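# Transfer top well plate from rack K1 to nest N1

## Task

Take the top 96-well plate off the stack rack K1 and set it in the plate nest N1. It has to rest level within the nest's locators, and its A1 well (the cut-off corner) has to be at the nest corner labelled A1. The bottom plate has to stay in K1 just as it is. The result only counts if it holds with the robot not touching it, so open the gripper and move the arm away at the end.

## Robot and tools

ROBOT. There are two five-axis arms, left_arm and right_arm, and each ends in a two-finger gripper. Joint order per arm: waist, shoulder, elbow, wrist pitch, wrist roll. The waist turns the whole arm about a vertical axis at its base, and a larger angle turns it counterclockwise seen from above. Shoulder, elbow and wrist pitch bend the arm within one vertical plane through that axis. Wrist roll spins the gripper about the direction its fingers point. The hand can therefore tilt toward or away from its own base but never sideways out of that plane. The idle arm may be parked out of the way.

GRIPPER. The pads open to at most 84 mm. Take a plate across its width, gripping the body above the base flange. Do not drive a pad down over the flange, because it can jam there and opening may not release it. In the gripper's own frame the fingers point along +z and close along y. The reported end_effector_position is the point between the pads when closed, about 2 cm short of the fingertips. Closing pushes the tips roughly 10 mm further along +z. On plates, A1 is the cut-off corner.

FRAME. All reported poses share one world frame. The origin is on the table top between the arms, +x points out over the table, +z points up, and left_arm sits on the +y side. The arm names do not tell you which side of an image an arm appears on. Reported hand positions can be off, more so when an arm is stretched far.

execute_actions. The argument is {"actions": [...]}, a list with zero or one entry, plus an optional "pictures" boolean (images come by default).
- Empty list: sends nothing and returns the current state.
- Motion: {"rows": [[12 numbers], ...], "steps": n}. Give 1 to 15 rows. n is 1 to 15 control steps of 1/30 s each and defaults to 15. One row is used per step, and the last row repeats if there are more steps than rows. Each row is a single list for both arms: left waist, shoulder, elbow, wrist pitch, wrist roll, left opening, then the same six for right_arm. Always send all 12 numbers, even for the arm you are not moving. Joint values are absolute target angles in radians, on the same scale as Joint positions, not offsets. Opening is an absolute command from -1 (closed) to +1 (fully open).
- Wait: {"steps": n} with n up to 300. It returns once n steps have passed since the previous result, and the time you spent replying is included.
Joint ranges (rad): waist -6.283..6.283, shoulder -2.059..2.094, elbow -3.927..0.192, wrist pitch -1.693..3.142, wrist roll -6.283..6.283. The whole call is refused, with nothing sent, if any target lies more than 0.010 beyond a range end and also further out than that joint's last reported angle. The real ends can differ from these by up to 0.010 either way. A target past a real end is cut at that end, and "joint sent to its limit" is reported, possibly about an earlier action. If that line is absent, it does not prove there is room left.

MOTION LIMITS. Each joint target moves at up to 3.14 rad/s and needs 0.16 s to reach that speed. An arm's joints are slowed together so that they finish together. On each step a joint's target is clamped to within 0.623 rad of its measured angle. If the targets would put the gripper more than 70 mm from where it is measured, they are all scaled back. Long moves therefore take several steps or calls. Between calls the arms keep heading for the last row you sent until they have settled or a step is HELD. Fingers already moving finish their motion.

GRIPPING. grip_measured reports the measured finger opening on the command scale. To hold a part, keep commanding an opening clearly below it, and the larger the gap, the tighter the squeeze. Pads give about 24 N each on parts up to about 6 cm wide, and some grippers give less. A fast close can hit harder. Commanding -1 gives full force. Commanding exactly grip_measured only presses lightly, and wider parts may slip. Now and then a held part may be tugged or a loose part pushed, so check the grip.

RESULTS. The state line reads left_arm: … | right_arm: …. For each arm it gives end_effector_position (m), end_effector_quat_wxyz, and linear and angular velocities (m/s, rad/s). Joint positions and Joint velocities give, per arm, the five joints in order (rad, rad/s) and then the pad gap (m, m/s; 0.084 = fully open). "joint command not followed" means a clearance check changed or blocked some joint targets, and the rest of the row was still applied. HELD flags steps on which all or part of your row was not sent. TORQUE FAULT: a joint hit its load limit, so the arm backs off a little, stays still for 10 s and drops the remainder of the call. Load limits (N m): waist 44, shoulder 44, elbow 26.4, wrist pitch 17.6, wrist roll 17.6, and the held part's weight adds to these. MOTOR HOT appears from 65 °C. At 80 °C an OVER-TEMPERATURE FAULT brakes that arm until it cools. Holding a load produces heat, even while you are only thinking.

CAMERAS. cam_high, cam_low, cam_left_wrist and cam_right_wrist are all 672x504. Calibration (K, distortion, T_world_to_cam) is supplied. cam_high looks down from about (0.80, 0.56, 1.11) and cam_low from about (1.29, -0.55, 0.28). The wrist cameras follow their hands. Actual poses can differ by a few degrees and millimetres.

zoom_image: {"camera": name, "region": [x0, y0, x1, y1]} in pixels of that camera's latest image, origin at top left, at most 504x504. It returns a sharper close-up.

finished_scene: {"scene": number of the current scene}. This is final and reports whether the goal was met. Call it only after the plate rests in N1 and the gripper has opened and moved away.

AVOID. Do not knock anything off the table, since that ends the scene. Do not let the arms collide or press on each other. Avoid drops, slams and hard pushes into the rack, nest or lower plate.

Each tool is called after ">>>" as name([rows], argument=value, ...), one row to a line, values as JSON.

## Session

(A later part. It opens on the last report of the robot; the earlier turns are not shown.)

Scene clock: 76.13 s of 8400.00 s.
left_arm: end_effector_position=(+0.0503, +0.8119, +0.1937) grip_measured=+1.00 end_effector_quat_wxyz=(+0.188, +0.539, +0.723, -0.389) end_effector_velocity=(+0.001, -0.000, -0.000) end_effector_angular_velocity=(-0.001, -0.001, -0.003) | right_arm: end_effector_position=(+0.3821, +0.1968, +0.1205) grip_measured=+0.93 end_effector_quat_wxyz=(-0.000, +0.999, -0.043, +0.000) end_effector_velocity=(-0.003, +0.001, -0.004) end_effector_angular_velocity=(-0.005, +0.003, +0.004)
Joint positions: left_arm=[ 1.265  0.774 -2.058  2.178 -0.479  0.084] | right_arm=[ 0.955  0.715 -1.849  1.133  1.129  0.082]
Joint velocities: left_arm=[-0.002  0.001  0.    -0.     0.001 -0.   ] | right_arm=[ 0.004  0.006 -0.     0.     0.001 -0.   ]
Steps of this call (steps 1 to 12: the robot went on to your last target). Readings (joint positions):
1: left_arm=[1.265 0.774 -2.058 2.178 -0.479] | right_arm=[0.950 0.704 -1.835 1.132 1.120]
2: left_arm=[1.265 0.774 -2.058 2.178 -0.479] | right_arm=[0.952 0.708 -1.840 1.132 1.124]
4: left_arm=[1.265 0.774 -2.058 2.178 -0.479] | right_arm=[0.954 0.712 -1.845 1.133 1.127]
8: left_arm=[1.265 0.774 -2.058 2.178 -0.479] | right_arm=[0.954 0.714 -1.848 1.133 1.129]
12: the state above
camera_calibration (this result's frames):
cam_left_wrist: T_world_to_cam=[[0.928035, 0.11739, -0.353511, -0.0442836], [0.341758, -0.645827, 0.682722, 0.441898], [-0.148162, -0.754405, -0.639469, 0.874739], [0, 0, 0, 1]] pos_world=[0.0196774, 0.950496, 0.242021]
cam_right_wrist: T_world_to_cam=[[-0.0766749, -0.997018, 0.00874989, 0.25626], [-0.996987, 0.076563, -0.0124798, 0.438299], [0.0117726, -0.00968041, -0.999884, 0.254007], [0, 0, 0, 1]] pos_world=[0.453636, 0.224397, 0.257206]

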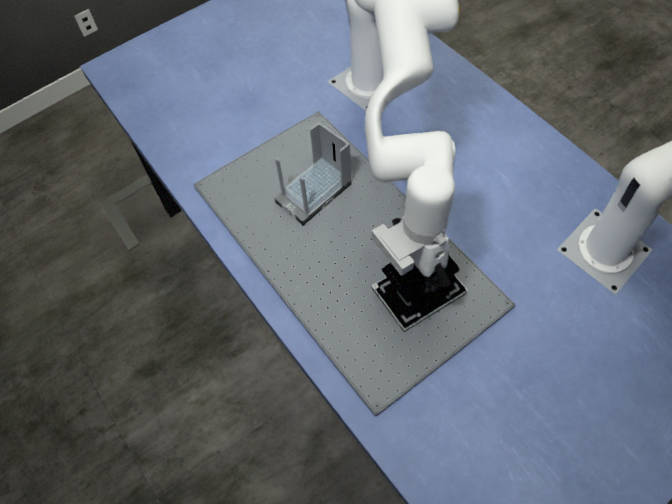

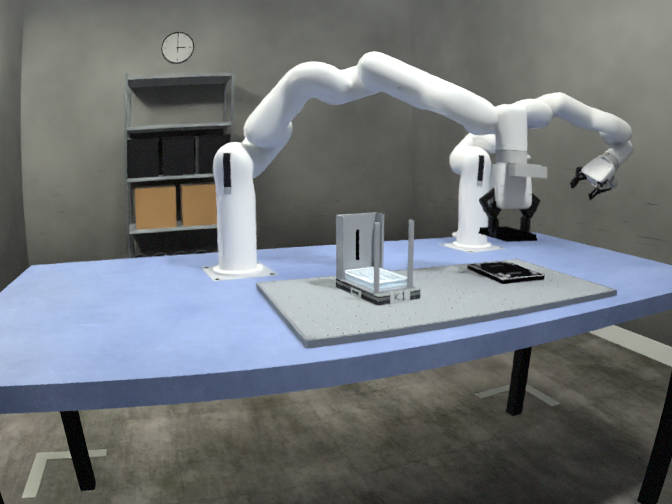

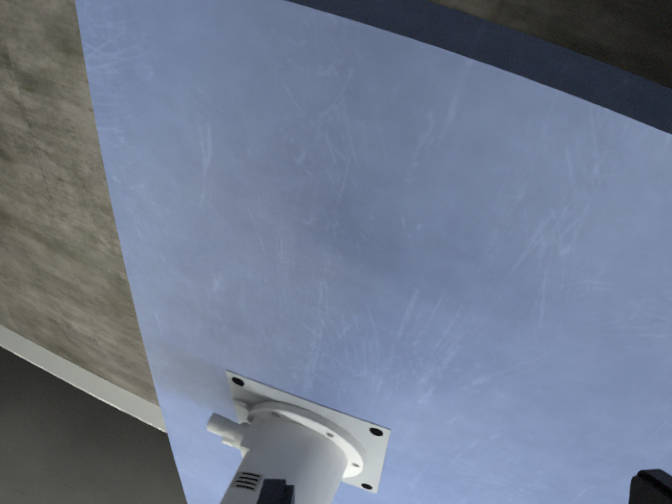

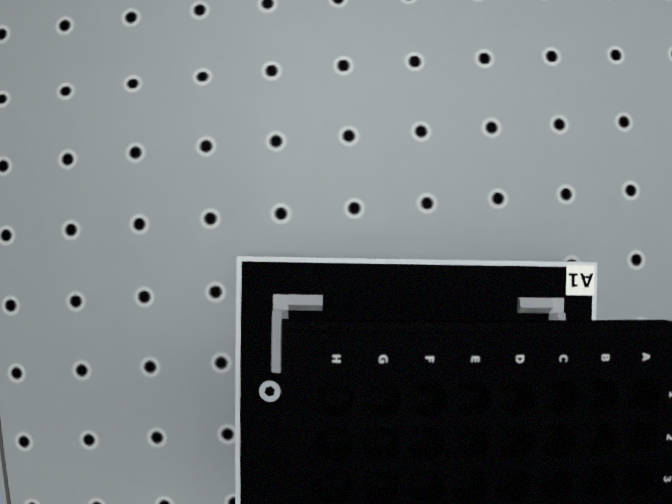

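>>> execute_actions([
  {"rows":[[1.265,0.774,-2.058,2.178,-0.479,1,0.9556,0.7166,-1.8481,1.1315,1.1297,0],[1.265,0.774,-2.058,2.178,-0.479,1,0.9559,0.7192,-1.8463,1.1271,1.1302,0],[1.265,0.774,-2.058,2.178,-0.479,1,0.9564,0.7233,-1.8437,1.1204,1.1311,0],[1.265,0.774,-2.058,2.178,-0.479,1,0.9570,0.7285,-1.8402,1.1117,1.1322,0],[1.265,0.774,-2.058,2.178,-0.479,1,0.9577,0.7346,-1.8361,1.1015,1.1335,0],[1.265,0.774,-2.058,2.178,-0.479,1,0.9585,0.7414,-1.8317,1.0903,1.1349,0],[1.265,0.774,-2.058,2.178,-0.479,1,0.9593,0.7485,-1.8269,1.0784,1.1364,0],[1.265,0.774,-2.058,2.178,-0.479,1,0.9601,0.7558,-1.8221,1.0663,1.1380,0],[1.265,0.774,-2.058,2.178,-0.479,1,0.9609,0.7629,-1.8173,1.0544,1.1395,0],[1.265,0.774,-2.058,2.178,-0.479,1,0.9617,0.7697,-1.8129,1.0432,1.1409,0],[1.265,0.774,-2.058,2.178,-0.479,1,0.9624,0.7758,-1.8088,1.0330,1.1422,0],[1.265,0.774,-2.058,2.178,-0.479,1,0.9630,0.7810,-1.8053,1.0243,1.1433,0],[1.265,0.774,-2.058,2.178,-0.479,1,0.9635,0.7851,-1.8027,1.0176,1.1442,0],[1.265,0.774,-2.058,2.178,-0.479,1,0.9638,0.7877,-1.8009,1.0132,1.1447,0],[1.265,0.774,-2.058,2.178,-0.479,1,0.9639,0.7886,-1.8003,1.0117,1.1449,0]],"steps":15},
], pictures=false)

>>> execute_actions([
  {"steps":18},
])

>>> zoom_image(camera="cam_right_wrist", region=[240,270,360,390])

>>> zoom_image(camera="cam_right_wrist", region=[552,270,672,390])

Scene clock: 88.63 s of 8400.00 s.
left_arm: end_effector_position=(+0.0503, +0.8119, +0.1937) grip_measured=+1.00 end_effector_quat_wxyz=(+0.188, +0.539, +0.723, -0.389) end_effector_velocity=(+0.000, -0.000, -0.000) end_effector_angular_velocity=(-0.000, +0.000, -0.000) | right_arm: end_effector_position=(+0.3778, +0.1995, +0.0685) grip_measured=+0.93 end_effector_quat_wxyz=(+0.002, +0.999, -0.046, -0.001) end_effector_velocity=(-0.012, +0.000, -0.111) end_effector_angular_velocity=(-0.011, +0.006, -0.012)
Joint positions: left_arm=[ 1.265  0.774 -2.058  2.178 -0.479  0.084] | right_arm=[ 0.963  0.78  -1.806  1.029  1.143  0.082]
Joint velocities: left_arm=[-0.  0.  0. -0. -0.  0.] | right_arm=[ 0.017  0.139  0.092 -0.219  0.028 -0.   ]
Steps of this call (steps 1 to 30: the robot went on to your last target; steps 31 to 90: nothing new was sent; then 9.00 s passed at rest; steps 91 to 105: all 15 steps of this action). Readings (joint positions):
91: left_arm=[1.265 0.774 -2.058 2.178 -0.479] | right_arm=[0.956 0.716 -1.849 1.133 1.130]
92: left_arm=[1.265 0.774 -2.058 2.178 -0.479] | right_arm=[0.956 0.716 -1.849 1.133 1.130]
94: left_arm=[1.265 0.774 -2.058 2.178 -0.479] | right_arm=[0.956 0.718 -1.848 1.128 1.130]
98: left_arm=[1.265 0.774 -2.058 2.178 -0.479] | right_arm=[0.958 0.734 -1.836 1.100 1.134]
105: the state above

Scene clock: 89.23 s of 8400.00 s.
left_arm: end_effector_position=(+0.0503, +0.8119, +0.1937) grip_measured=+1.00 end_effector_quat_wxyz=(+0.188, +0.539, +0.723, -0.389) end_effector_velocity=(-0.000, -0.000, -0.001) end_effector_angular_velocity=(-0.001, +0.001, +0.002) | right_arm: end_effector_position=(+0.3776, +0.2004, +0.0622) grip_measured=+0.93 end_effector_quat_wxyz=(-0.000, +0.999, -0.047, +0.000) end_effector_velocity=(-0.000, -0.000, -0.001) end_effector_angular_velocity=(-0.001, +0.000, +0.000)
Joint positions: left_arm=[ 1.265  0.774 -2.058  2.178 -0.479  0.084] | right_arm=[ 0.964  0.788 -1.8    1.012  1.145  0.082]
Joint velocities: left_arm=[ 0.001  0.002 -0.     0.    -0.001 -0.   ] | right_arm=[ 0.     0.001  0.    -0.    -0.    -0.   ]
Steps of this call (steps 1 to 18: the robot went on to your last target). Readings (joint positions):
1: left_arm=[1.265 0.774 -2.058 2.178 -0.479] | right_arm=[0.963 0.784 -1.803 1.023 1.144]
2: left_arm=[1.265 0.774 -2.058 2.178 -0.479] | right_arm=[0.964 0.787 -1.801 1.019 1.144]
4: left_arm=[1.265 0.774 -2.058 2.178 -0.479] | right_arm=[0.964 0.788 -1.801 1.015 1.145]
8: left_arm=[1.265 0.774 -2.058 2.178 -0.479] | right_arm=[0.964 0.787 -1.801 1.012 1.145]
18: the state above
camera_calibration (this result's frames):
cam_left_wrist: T_world_to_cam=[[0.928035, 0.11739, -0.353511, -0.0442837], [0.341758, -0.645827, 0.682722, 0.441898], [-0.148162, -0.754405, -0.639469, 0.874739], [0, 0, 0, 1]] pos_world=[0.0196774, 0.950496, 0.242021]
cam_right_wrist: T_world_to_cam=[[-0.0832194, -0.99649, 0.00905037, 0.262416], [-0.996464, 0.0831053, -0.0123305, 0.431225], [0.011535, -0.0100445, -0.999883, 0.196018], [0, 0, 0, 1]] pos_world=[0.449277, 0.227626, 0.198937]

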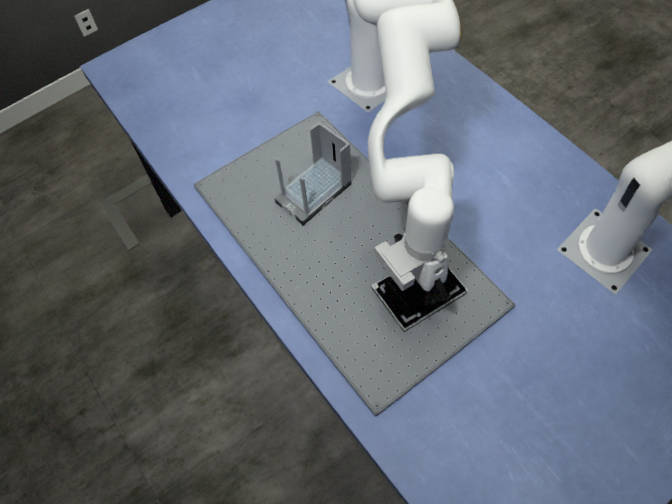

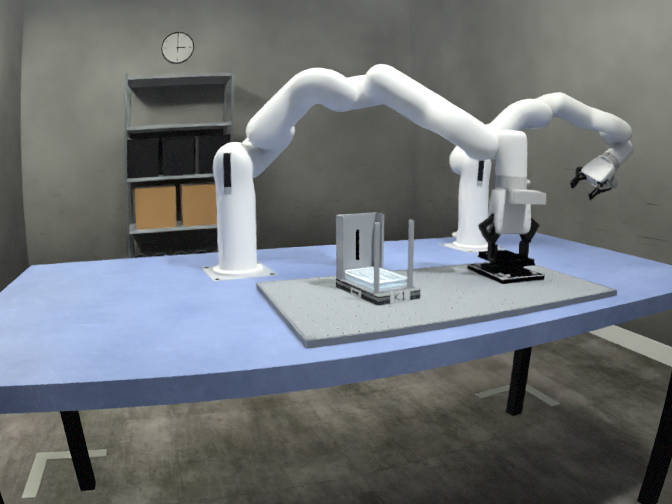

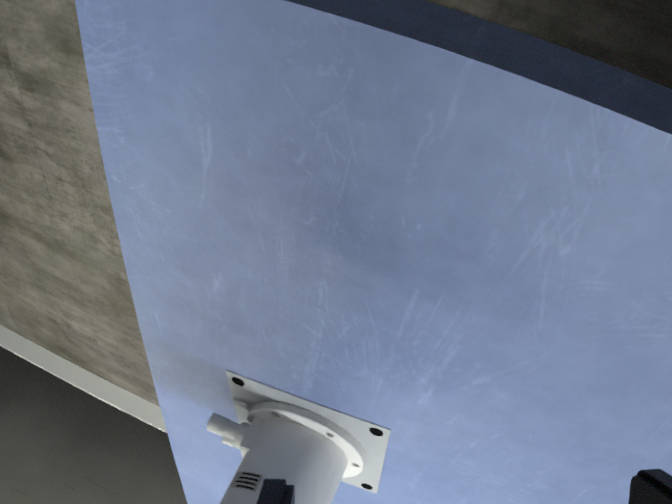

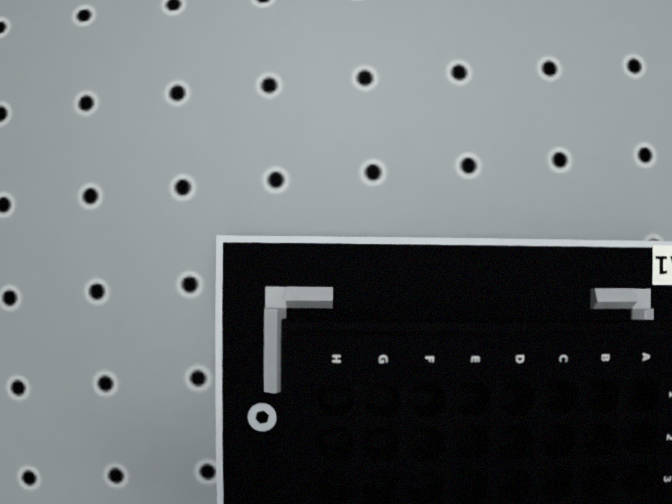

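Region (240, 270, 360, 390) of cam_right_wrist's 672x504 image, scaled by 4.200, with more detail than that image has.

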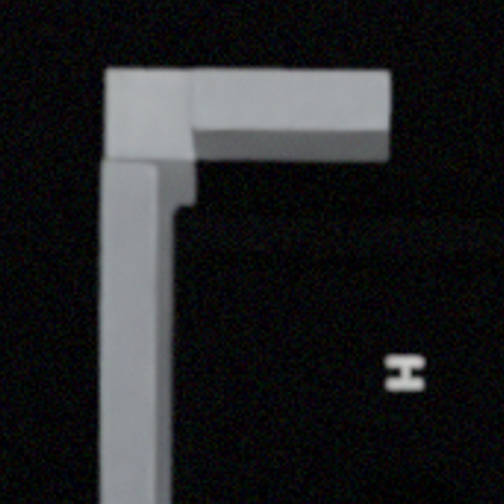

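Region (552, 270, 672, 390) of cam_right_wrist's 672x504 image, scaled by 4.200, with more detail than that image has.

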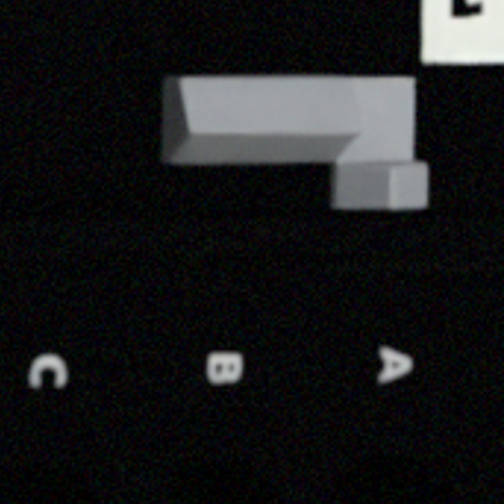

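>>> execute_actions([
  {"rows":[[1.265,0.774,-2.058,2.178,-0.479,1,0.9636,0.7893,-1.8000,1.0107,1.1444,0],[1.265,0.774,-2.058,2.178,-0.479,1,0.9632,0.7905,-1.7996,1.0091,1.1437,0],[1.265,0.774,-2.058,2.178,-0.479,1,0.9628,0.7920,-1.7990,1.0070,1.1429,0],[1.265,0.774,-2.058,2.178,-0.479,1,0.9624,0.7935,-1.7985,1.0050,1.1421,0],[1.265,0.774,-2.058,2.178,-0.479,1,0.9620,0.7950,-1.7980,1.0030,1.1413,0],[1.265,0.774,-2.058,2.178,-0.479,1,0.9617,0.7965,-1.7974,1.0009,1.1407,0],[1.265,0.774,-2.058,2.178,-0.479,1,0.9617,0.7980,-1.7969,0.9989,1.1407,0],[1.265,0.774,-2.058,2.178,-0.479,1,0.9617,0.7995,-1.7964,0.9969,1.1407,0],[1.265,0.774,-2.058,2.178,-0.479,1,0.9617,0.8008,-1.7960,0.9952,1.1407,0],[1.265,0.774,-2.058,2.178,-0.479,1,0.9617,0.8017,-1.7957,0.9940,1.1407,0]],"steps":15},
], pictures=false)

>>> execute_actions([
  {"steps":12},
])

>>> zoom_image(camera="cam_right_wrist", region=[240,270,360,390])

>>> zoom_image(camera="cam_right_wrist", region=[552,270,672,390])

Scene clock: 97.40 s of 8400.00 s.
left_arm: end_effector_position=(+0.0503, +0.8119, +0.1937) grip_measured=+1.00 end_effector_quat_wxyz=(+0.188, +0.539, +0.723, -0.389) end_effector_velocity=(+0.000, -0.000, -0.000) end_effector_angular_velocity=(-0.001, -0.001, -0.002) | right_arm: end_effector_position=(+0.3786, +0.1995, +0.0530) grip_measured=+0.93 end_effector_quat_wxyz=(+0.000, +0.999, -0.046, -0.000) end_effector_velocity=(+0.001, +0.003, +0.002) end_effector_angular_velocity=(+0.010, -0.006, +0.001)
Joint positions: left_arm=[ 1.265  0.774 -2.058  2.178 -0.479  0.084] | right_arm=[ 0.962  0.802 -1.796  0.995  1.141  0.082]
Joint velocities: left_arm=[-0.001  0.001  0.    -0.     0.001 -0.   ] | right_arm=[ 0.    -0.    -0.003 -0.008 -0.001  0.   ]
Steps of this call (steps 1 to 15: the robot went on to your last target; steps 16 to 90: nothing new was sent; then 4.67 s passed at rest; steps 91 to 105: all 15 steps of this action). Readings (joint positions):
91: left_arm=[1.265 0.774 -2.058 2.178 -0.479] | right_arm=[0.964 0.789 -1.800 1.012 1.145]
92: left_arm=[1.265 0.774 -2.058 2.178 -0.479] | right_arm=[0.964 0.789 -1.800 1.011 1.145]
94: left_arm=[1.265 0.774 -2.058 2.178 -0.479] | right_arm=[0.963 0.790 -1.800 1.010 1.144]
98: left_arm=[1.265 0.774 -2.058 2.178 -0.479] | right_arm=[0.962 0.795 -1.798 1.003 1.142]
105: the state above

Scene clock: 97.80 s of 8400.00 s.
left_arm: end_effector_position=(+0.0503, +0.8119, +0.1937) grip_measured=+1.00 end_effector_quat_wxyz=(+0.188, +0.539, +0.723, -0.389) end_effector_velocity=(+0.002, -0.000, +0.001) end_effector_angular_velocity=(+0.001, -0.000, -0.003) | right_arm: end_effector_position=(+0.3788, +0.1997, +0.0531) grip_measured=+0.93 end_effector_quat_wxyz=(-0.000, +0.999, -0.046, +0.000) end_effector_velocity=(-0.000, -0.000, -0.001) end_effector_angular_velocity=(-0.001, +0.001, -0.001)
Joint positions: left_arm=[ 1.265  0.774 -2.058  2.178 -0.479  0.084] | right_arm=[ 0.962  0.802 -1.796  0.994  1.141  0.082]
Joint velocities: left_arm=[-0.003 -0.002  0.     0.    -0.     0.   ] | right_arm=[-0.     0.001  0.     0.     0.    -0.   ]
Steps of this call (steps 1 to 12: the robot went on to your last target). Readings (joint positions):
1: left_arm=[1.265 0.774 -2.058 2.178 -0.479] | right_arm=[0.962 0.802 -1.796 0.994 1.141]
2: left_arm=[1.265 0.774 -2.058 2.178 -0.479] | right_arm=[0.962 0.802 -1.796 0.994 1.141]
4: left_arm=[1.265 0.774 -2.058 2.178 -0.479] | right_arm=[0.962 0.801 -1.796 0.994 1.141]
8: left_arm=[1.265 0.774 -2.058 2.178 -0.479] | right_arm=[0.962 0.802 -1.796 0.994 1.141]
12: the state above
camera_calibration (this result's frames):
cam_left_wrist: T_world_to_cam=[[0.928035, 0.11739, -0.353511, -0.0442836], [0.341758, -0.645827, 0.682722, 0.441898], [-0.148162, -0.754405, -0.639469, 0.874739], [0, 0, 0, 1]] pos_world=[0.0196775, 0.950496, 0.242021]
cam_right_wrist: T_world_to_cam=[[-0.0812113, -0.996654, 0.00920395, 0.261127], [-0.996631, 0.0810962, -0.012259, 0.432835], [0.0114716, -0.0101685, -0.999882, 0.186953], [0, 0, 0, 1]] pos_world=[0.450439, 0.227053, 0.189833]

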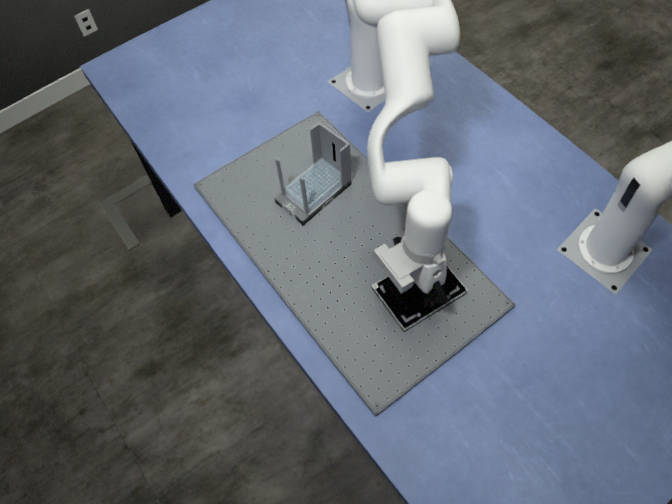

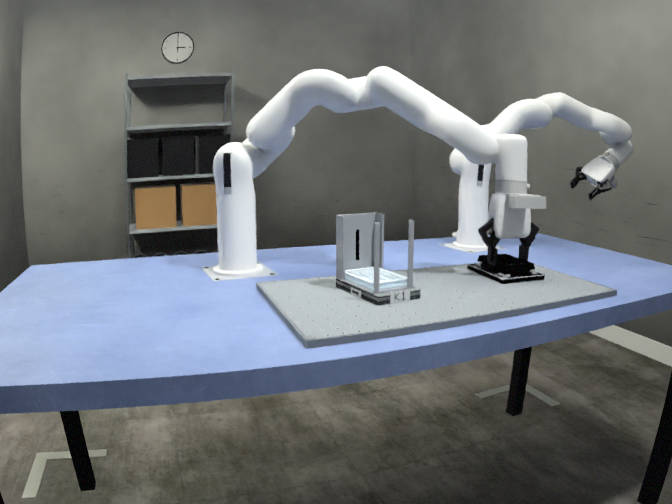

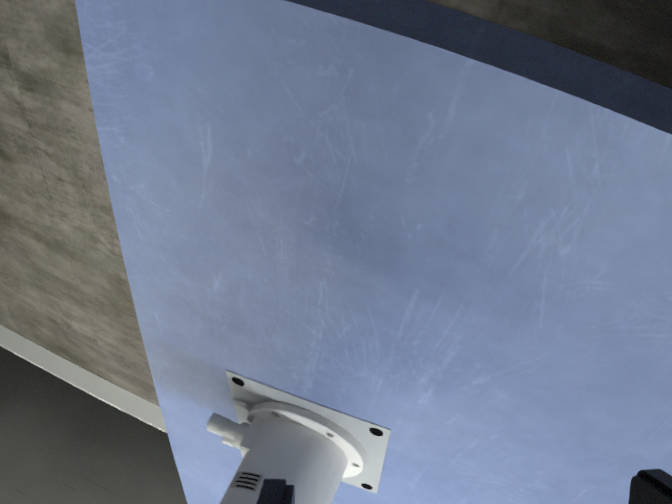

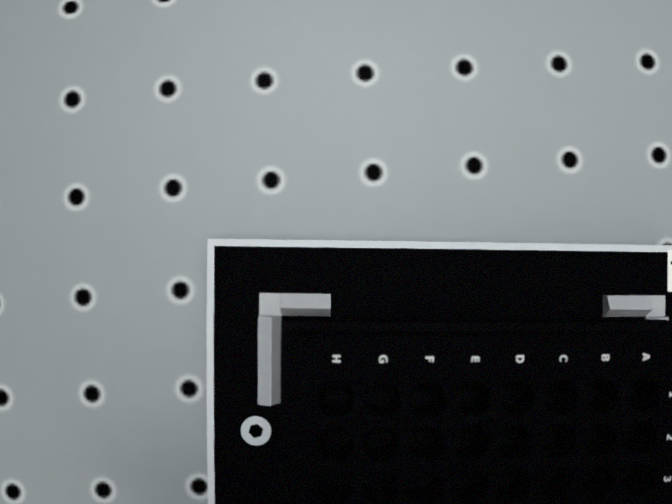

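Region (240, 270, 360, 390) of cam_right_wrist's 672x504 image, scaled by 4.200, with more detail than that image has.

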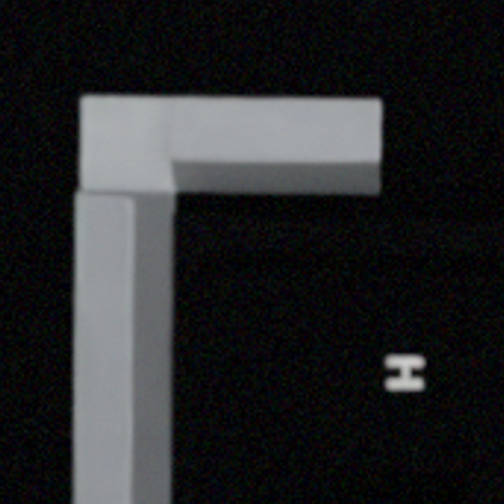

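Region (552, 270, 672, 390) of cam_right_wrist's 672x504 image, scaled by 4.200, with more detail than that image has.

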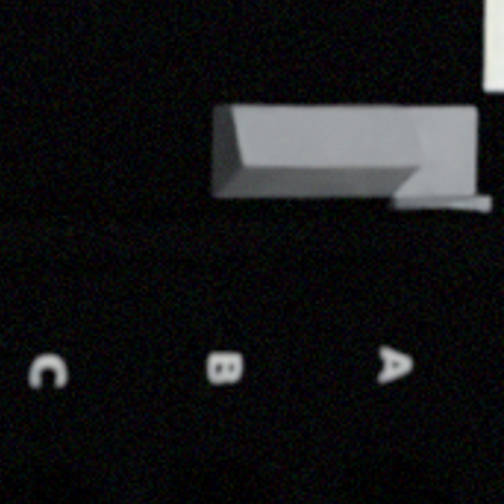

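>>> execute_actions([
  {"rows":[[1.265,0.774,-2.058,2.178,-0.479,1,0.9617,0.8024,-1.7955,0.9931,1.1407,0],[1.265,0.774,-2.058,2.178,-0.479,1,0.9617,0.8032,-1.7953,0.9921,1.1407,0],[1.265,0.774,-2.058,2.178,-0.479,1,0.9617,0.8039,-1.7951,0.9912,1.1407,0],[1.265,0.774,-2.058,2.178,-0.479,1,0.9617,0.8047,-1.7948,0.9901,1.1407,0],[1.265,0.774,-2.058,2.178,-0.479,1,0.9617,0.8054,-1.7946,0.9892,1.1407,0],[1.265,0.774,-2.058,2.178,-0.479,1,0.9617,0.8062,-1.7944,0.9882,1.1407,0],[1.265,0.774,-2.058,2.178,-0.479,1,0.9617,0.8069,-1.7942,0.9873,1.1407,0],[1.265,0.774,-2.058,2.178,-0.479,1,0.9617,0.8077,-1.7940,0.9863,1.1407,0],[1.265,0.774,-2.058,2.178,-0.479,1,0.9617,0.8084,-1.7938,0.9854,1.1407,0],[1.265,0.774,-2.058,2.178,-0.479,1,0.9617,0.8092,-1.7936,0.9844,1.1407,0]],"steps":15},
], pictures=false)

>>> execute_actions([
  {"steps":8},
])

>>> zoom_image(camera="cam_right_wrist", region=[240,270,360,390])

>>> zoom_image(camera="cam_right_wrist", region=[552,270,672,390])

>>> zoom_image(camera="cam_low", region=[460,225,560,295])

Scene clock: 102.73 s of 8400.00 s.
left_arm: end_effector_position=(+0.0503, +0.8119, +0.1937) grip_measured=+1.00 end_effector_quat_wxyz=(+0.188, +0.539, +0.723, -0.389) end_effector_velocity=(-0.000, -0.000, -0.000) end_effector_angular_velocity=(-0.001, +0.001, +0.001) | right_arm: end_effector_position=(+0.3787, +0.1996, +0.0481) grip_measured=+0.93 end_effector_quat_wxyz=(+0.000, +0.999, -0.046, -0.000) end_effector_velocity=(+0.001, +0.001, +0.000) end_effector_angular_velocity=(+0.004, -0.002, -0.001)
Joint positions: left_arm=[ 1.265  0.774 -2.058  2.178 -0.479  0.084] | right_arm=[ 0.962  0.809 -1.794  0.985  1.141  0.082]
Joint velocities: left_arm=[ 0.001  0.001  0.     0.    -0.001 -0.   ] | right_arm=[-0.     0.001 -0.001 -0.005  0.     0.   ]
Steps of this call (steps 1 to 15: the robot went on to your last target; steps 16 to 90: nothing new was sent; then 1.43 s passed at rest; steps 91 to 105: all 15 steps of this action). Readings (joint positions):
91: left_arm=[1.265 0.774 -2.058 2.178 -0.479] | right_arm=[0.962 0.802 -1.796 0.994 1.141]
92: left_arm=[1.265 0.774 -2.058 2.178 -0.479] | right_arm=[0.962 0.802 -1.796 0.994 1.141]
94: left_arm=[1.265 0.774 -2.058 2.178 -0.479] | right_arm=[0.962 0.803 -1.796 0.993 1.141]
98: left_arm=[1.265 0.774 -2.058 2.178 -0.479] | right_arm=[0.962 0.806 -1.795 0.989 1.141]
105: the state above

Scene clock: 103.00 s of 8400.00 s.
left_arm: end_effector_position=(+0.0503, +0.8119, +0.1937) grip_measured=+1.00 end_effector_quat_wxyz=(+0.188, +0.539, +0.723, -0.389) end_effector_velocity=(+0.000, -0.000, -0.000) end_effector_angular_velocity=(-0.000, -0.000, -0.001) | right_arm: end_effector_position=(+0.3788, +0.1997, +0.0482) grip_measured=+0.93 end_effector_quat_wxyz=(-0.000, +0.999, -0.046, +0.000) end_effector_velocity=(-0.000, -0.000, -0.001) end_effector_angular_velocity=(-0.001, +0.001, +0.000)
Joint positions: left_arm=[ 1.265  0.774 -2.058  2.178 -0.479  0.084] | right_arm=[ 0.962  0.809 -1.794  0.984  1.141  0.082]
Joint velocities: left_arm=[-0.001  0.    -0.     0.     0.     0.   ] | right_arm=[ 0.     0.     0.001  0.     0.    -0.   ]
Steps of this call (steps 1 to 8: the robot went on to your last target). Readings (joint positions):
1: left_arm=[1.265 0.774 -2.058 2.178 -0.479] | right_arm=[0.962 0.809 -1.794 0.985 1.141]
2: left_arm=[1.265 0.774 -2.058 2.178 -0.479] | right_arm=[0.962 0.809 -1.794 0.985 1.141]
4: left_arm=[1.265 0.774 -2.058 2.178 -0.479] | right_arm=[0.962 0.809 -1.794 0.984 1.141]
8: the state above
camera_calibration (this result's frames):
cam_left_wrist: T_world_to_cam=[[0.928035, 0.11739, -0.353511, -0.0442836], [0.341758, -0.645827, 0.682722, 0.441898], [-0.148162, -0.754405, -0.639469, 0.874739], [0, 0, 0, 1]] pos_world=[0.0196774, 0.950496, 0.242021]
cam_right_wrist: T_world_to_cam=[[-0.0812143, -0.996655, 0.00914727, 0.261196], [-0.99663, 0.0810995, -0.0122857, 0.432787], [0.0115028, -0.0101142, -0.999883, 0.181991], [0, 0, 0, 1]] pos_world=[0.450448, 0.227064, 0.184897]

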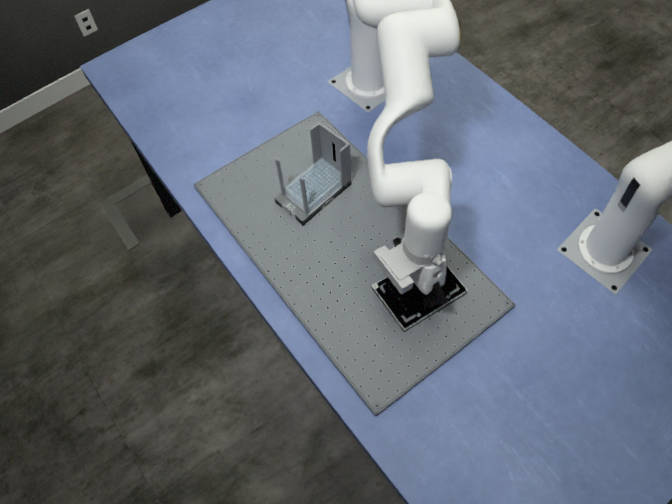

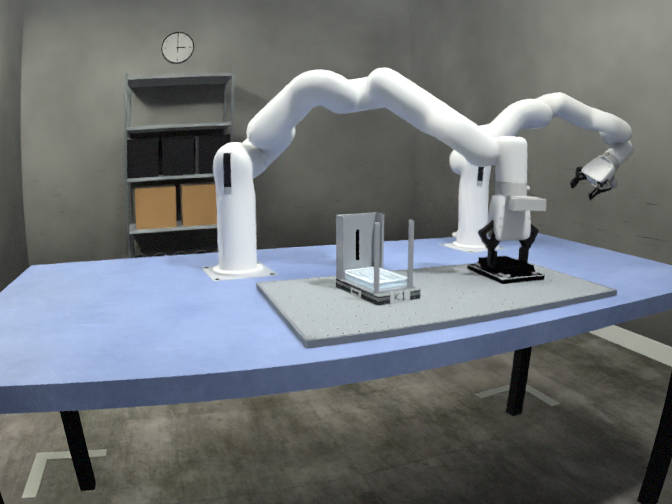

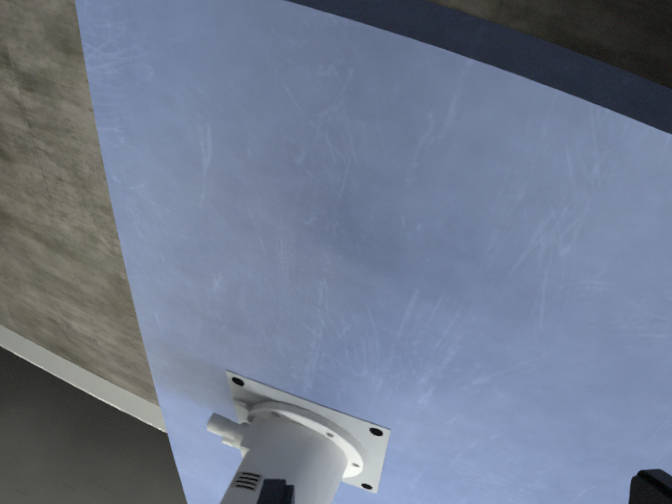

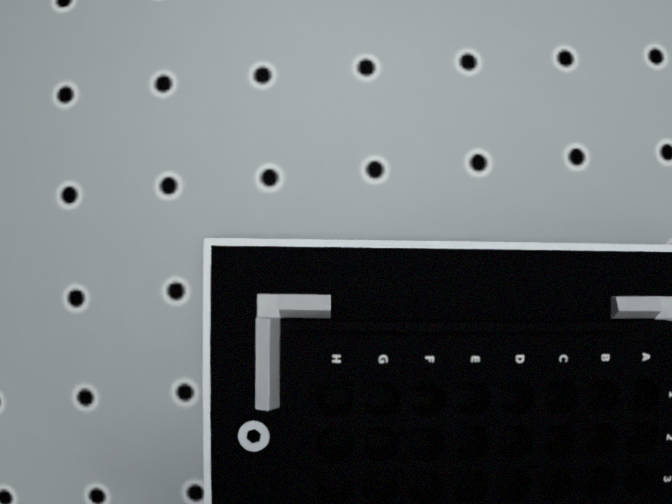

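Region (240, 270, 360, 390) of cam_right_wrist's 672x504 image, scaled by 4.200, with more detail than that image has.

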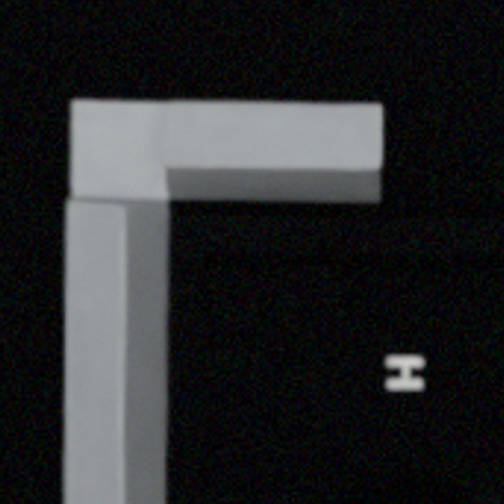

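Region (552, 270, 672, 390) of cam_right_wrist's 672x504 image, scaled by 4.200, with more detail than that image has.

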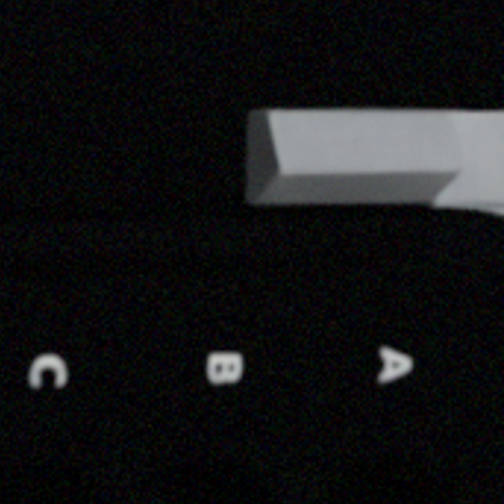

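Region (460, 225, 560, 295) of cam_low's 672x504 image, scaled by 5.040, with more detail than that image has; it fills the top 353 rows of this view, and the rest is white.

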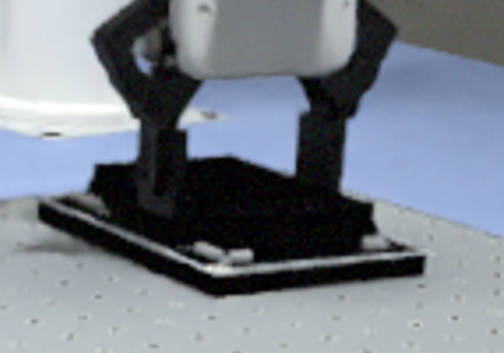

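>>> execute_actions([
  {"rows":[[1.265,0.774,-2.058,2.178,-0.479,1,0.9620,0.8096,-1.7942,0.9846,1.1410,0],[1.265,0.774,-2.058,2.178,-0.479,1,0.9623,0.8099,-1.7949,0.9850,1.1413,0],[1.265,0.774,-2.058,2.178,-0.479,1,0.9626,0.8103,-1.7955,0.9852,1.1416,0]],"steps":12},
], pictures=false)

>>> execute_actions([
  {"rows":[[1.265,0.774,-2.058,2.178,-0.479,1,0.9626,0.8108,-1.7954,0.9846,1.1416,0],[1.265,0.774,-2.058,2.178,-0.479,1,0.9626,0.8114,-1.7952,0.9838,1.1416,0],[1.265,0.774,-2.058,2.178,-0.479,1,0.9626,0.8119,-1.7951,0.9832,1.1416,0],[1.265,0.774,-2.058,2.178,-0.479,1,0.9626,0.8125,-1.7950,0.9825,1.1416,0],[1.265,0.774,-2.058,2.178,-0.479,1,0.9626,0.8130,-1.7948,0.9818,1.1416,0],[1.265,0.774,-2.058,2.178,-0.479,1,0.9626,0.8135,-1.7947,0.9812,1.1416,0],[1.265,0.774,-2.058,2.178,-0.479,1,0.9626,0.8141,-1.7946,0.9805,1.1416,0],[1.265,0.774,-2.058,2.178,-0.479,1,0.9626,0.8146,-1.7945,0.9799,1.1416,0],[1.265,0.774,-2.058,2.178,-0.479,1,0.9626,0.8152,-1.7943,0.9791,1.1416,0],[1.265,0.774,-2.058,2.178,-0.479,1,0.9626,0.8157,-1.7942,0.9785,1.1416,0]],"steps":15},
], pictures=false)

>>> execute_actions([
  {"steps":8},
])

>>> zoom_image(camera="cam_right_wrist", region=[240,270,360,390])

>>> zoom_image(camera="cam_right_wrist", region=[552,270,672,390])

Scene clock: 112.37 s of 8400.00 s.
left_arm: end_effector_position=(+0.0503, +0.8119, +0.1937) grip_measured=+1.00 end_effector_quat_wxyz=(+0.188, +0.539, +0.723, -0.389) end_effector_velocity=(+0.000, -0.000, -0.001) end_effector_angular_velocity=(-0.002, -0.000, -0.001) | right_arm: end_effector_position=(+0.3784, +0.2002, +0.0481) grip_measured=+0.93 end_effector_quat_wxyz=(+0.000, +0.999, -0.046, +0.000) end_effector_velocity=(-0.000, -0.000, -0.000) end_effector_angular_velocity=(-0.000, +0.000, -0.000)
Joint positions: left_arm=[ 1.265  0.774 -2.058  2.178 -0.479  0.084] | right_arm=[ 0.963  0.81  -1.795  0.985  1.142  0.082]
Joint velocities: left_arm=[-0.     0.002  0.     0.     0.001  0.   ] | right_arm=[ 0.     0.    -0.     0.001  0.    -0.   ]
Steps of this call (steps 1 to 15: the robot went on to your last target; steps 16 to 90: nothing new was sent; then 5.97 s passed at rest; steps 91 to 102: all 12 steps of this action). Readings (joint positions):
91: left_arm=[1.265 0.774 -2.058 2.178 -0.479] | right_arm=[0.962 0.809 -1.794 0.984 1.141]
92: left_arm=[1.265 0.774 -2.058 2.178 -0.479] | right_arm=[0.962 0.809 -1.794 0.984 1.141]
94: left_arm=[1.265 0.774 -2.058 2.178 -0.479] | right_arm=[0.962 0.810 -1.794 0.985 1.141]
98: left_arm=[1.265 0.774 -2.058 2.178 -0.479] | right_arm=[0.963 0.810 -1.795 0.985 1.142]
102: the state above

Scene clock: 112.87 s of 8400.00 s.
left_arm: end_effector_position=(+0.0503, +0.8119, +0.1937) grip_measured=+1.00 end_effector_quat_wxyz=(+0.188, +0.539, +0.723, -0.389) end_effector_velocity=(-0.000, -0.000, -0.000) end_effector_angular_velocity=(-0.001, +0.001, +0.001) | right_arm: end_effector_position=(+0.3784, +0.2001, +0.0446) grip_measured=+0.93 end_effector_quat_wxyz=(+0.000, +0.999, -0.046, -0.000) end_effector_velocity=(+0.001, +0.001, +0.000) end_effector_angular_velocity=(+0.003, -0.002, +0.000)
Joint positions: left_arm=[ 1.265  0.774 -2.058  2.178 -0.479  0.084] | right_arm=[ 0.963  0.816 -1.794  0.979  1.142  0.082]
Joint velocities: left_arm=[ 0.     0.001 -0.     0.    -0.001 -0.   ] | right_arm=[-0.     0.001 -0.    -0.003 -0.001  0.   ]
Steps of this call (steps 1 to 15: all 15 steps of this action). Readings (joint positions):
1: left_arm=[1.265 0.774 -2.058 2.178 -0.479] | right_arm=[0.963 0.810 -1.795 0.985 1.142]
2: left_arm=[1.265 0.774 -2.058 2.178 -0.479] | right_arm=[0.963 0.810 -1.795 0.985 1.142]
4: left_arm=[1.265 0.774 -2.058 2.178 -0.479] | right_arm=[0.963 0.811 -1.795 0.984 1.142]
8: left_arm=[1.265 0.774 -2.058 2.178 -0.479] | right_arm=[0.963 0.813 -1.795 0.982 1.142]
15: the state above

Scene clock: 113.13 s of 8400.00 s.
left_arm: end_effector_position=(+0.0503, +0.8119, +0.1937) grip_measured=+1.00 end_effector_quat_wxyz=(+0.188, +0.539, +0.723, -0.389) end_effector_velocity=(-0.001, +0.000, +0.000) end_effector_angular_velocity=(+0.000, -0.001, +0.002) | right_arm: end_effector_position=(+0.3784, +0.2002, +0.0447) grip_measured=+0.93 end_effector_quat_wxyz=(-0.000, +0.999, -0.046, +0.000) end_effector_velocity=(-0.000, -0.000, -0.001) end_effector_angular_velocity=(-0.001, +0.000, -0.001)
Joint positions: left_arm=[ 1.265  0.774 -2.058  2.178 -0.479  0.084] | right_arm=[ 0.963  0.816 -1.794  0.979  1.142  0.082]
Joint velocities: left_arm=[ 0.003  0.    -0.    -0.     0.001  0.   ] | right_arm=[-0.     0.001  0.    -0.     0.001 -0.   ]
Steps of this call (steps 1 to 8: the robot went on to your last target). Readings (joint positions):
1: left_arm=[1.265 0.774 -2.058 2.178 -0.479] | right_arm=[0.963 0.816 -1.794 0.979 1.142]
2: left_arm=[1.265 0.774 -2.058 2.178 -0.479] | right_arm=[0.963 0.816 -1.794 0.979 1.142]
4: left_arm=[1.265 0.774 -2.058 2.178 -0.479] | right_arm=[0.963 0.816 -1.794 0.979 1.142]
8: the state above
camera_calibration (this result's frames):
cam_left_wrist: T_world_to_cam=[[0.928035, 0.11739, -0.353511, -0.0442836], [0.341758, -0.645827, 0.682722, 0.441898], [-0.148162, -0.754405, -0.639469, 0.874739], [0, 0, 0, 1]] pos_world=[0.0196774, 0.950496, 0.242021]
cam_right_wrist: T_world_to_cam=[[-0.0812145, -0.996654, 0.00917386, 0.261718], [-0.99663, 0.0810995, -0.0122731, 0.43233], [0.0114881, -0.0101397, -0.999883, 0.178479], [0, 0, 0, 1]] pos_world=[0.450079, 0.22759, 0.181363]

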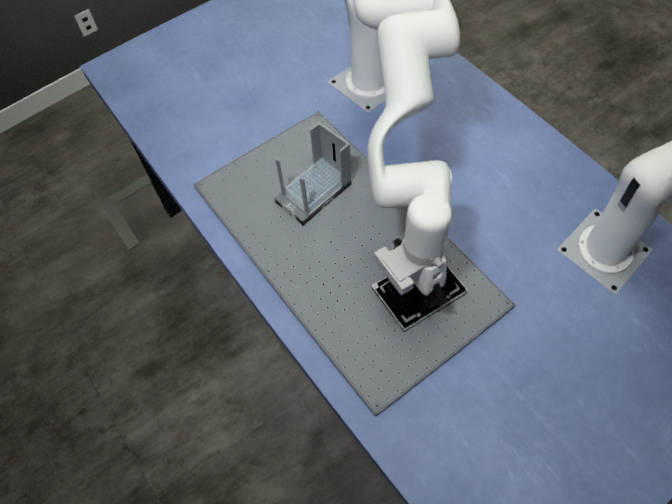

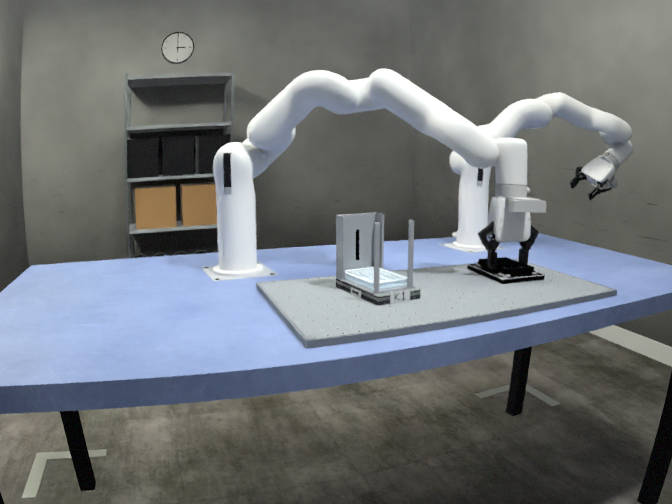

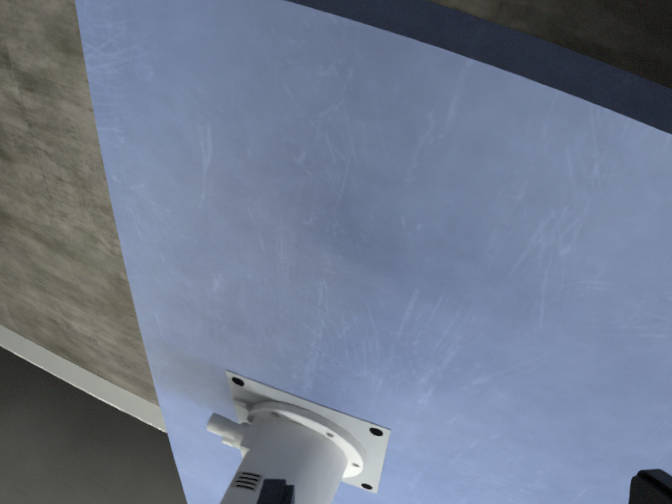

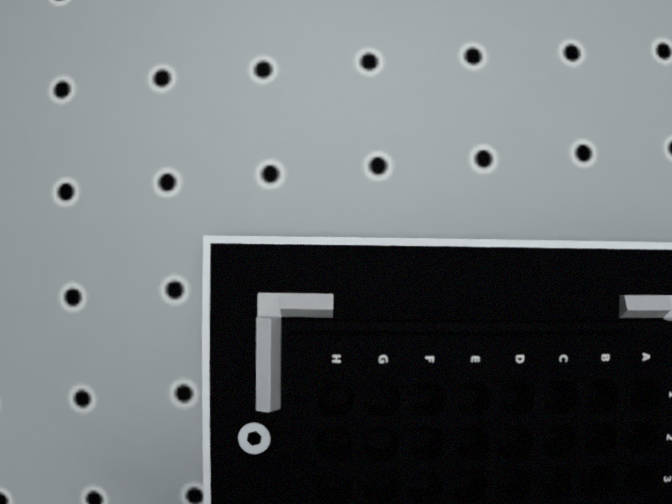

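Region (240, 270, 360, 390) of cam_right_wrist's 672x504 image, scaled by 4.200, with more detail than that image has.

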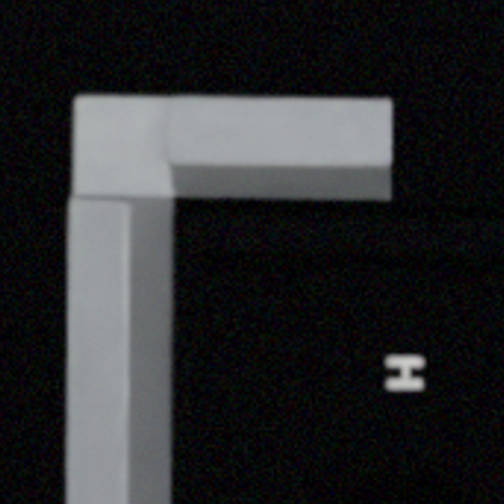

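Region (552, 270, 672, 390) of cam_right_wrist's 672x504 image, scaled by 4.200, with more detail than that image has.

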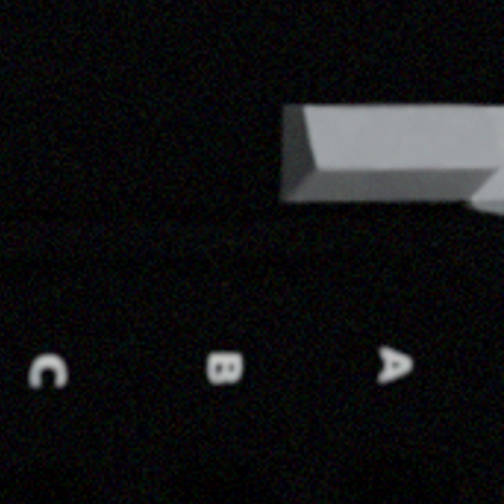

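Alignment looks good; lowering the last ~1.3 mm.

>>> execute_actions([
  {"rows":[[1.265,0.774,-2.058,2.178,-0.479,1,0.9626,0.8161,-1.7941,0.9780,1.1416,0],[1.265,0.774,-2.058,2.178,-0.479,1,0.9626,0.8165,-1.7940,0.9775,1.1416,0],[1.265,0.774,-2.058,2.178,-0.479,1,0.9626,0.8169,-1.7939,0.9770,1.1416,0],[1.265,0.774,-2.058,2.178,-0.479,1,0.9626,0.8173,-1.7938,0.9765,1.1416,0],[1.265,0.774,-2.058,2.178,-0.479,1,0.9626,0.8177,-1.7937,0.9760,1.1416,0]],"steps":15},
], pictures=false)

Scene clock: 115.70 s of 8400.00 s.
left_arm: end_effector_position=(+0.0503, +0.8119, +0.1937) grip_measured=+1.00 end_effector_quat_wxyz=(+0.188, +0.539, +0.723, -0.389) end_effector_velocity=(-0.000, +0.000, +0.000) end_effector_angular_velocity=(+0.001, +0.001, +0.002) | right_arm: end_effector_position=(+0.3784, +0.2003, +0.0435) grip_measured=+0.93 end_effector_quat_wxyz=(-0.000, +0.999, -0.046, +0.000) end_effector_velocity=(-0.000, -0.000, -0.000) end_effector_angular_velocity=(-0.001, +0.000, -0.000)
Joint positions: left_arm=[ 1.265  0.774 -2.058  2.178 -0.479  0.084] | right_arm=[ 0.963  0.818 -1.794  0.976  1.142  0.082]
Joint velocities: left_arm=[ 0.001 -0.001 -0.    -0.    -0.001 -0.   ] | right_arm=[0. 0. 0. 0. 0. 0.]
Steps of this call (steps 1 to 15: the robot went on to your last target; steps 16 to 62: nothing new was sent; steps 63 to 77: all 15 steps of this action). Readings (joint positions):
63: left_arm=[1.265 0.774 -2.058 2.178 -0.479] | right_arm=[0.963 0.816 -1.794 0.978 1.142]
64: left_arm=[1.265 0.774 -2.058 2.178 -0.479] | right_arm=[0.963 0.816 -1.794 0.978 1.142]
66: left_arm=[1.265 0.774 -2.058 2.178 -0.479] | right_arm=[0.963 0.816 -1.794 0.978 1.142]
70: left_arm=[1.265 0.774 -2.058 2.178 -0.479] | right_arm=[0.963 0.817 -1.794 0.976 1.142]
77: the state above


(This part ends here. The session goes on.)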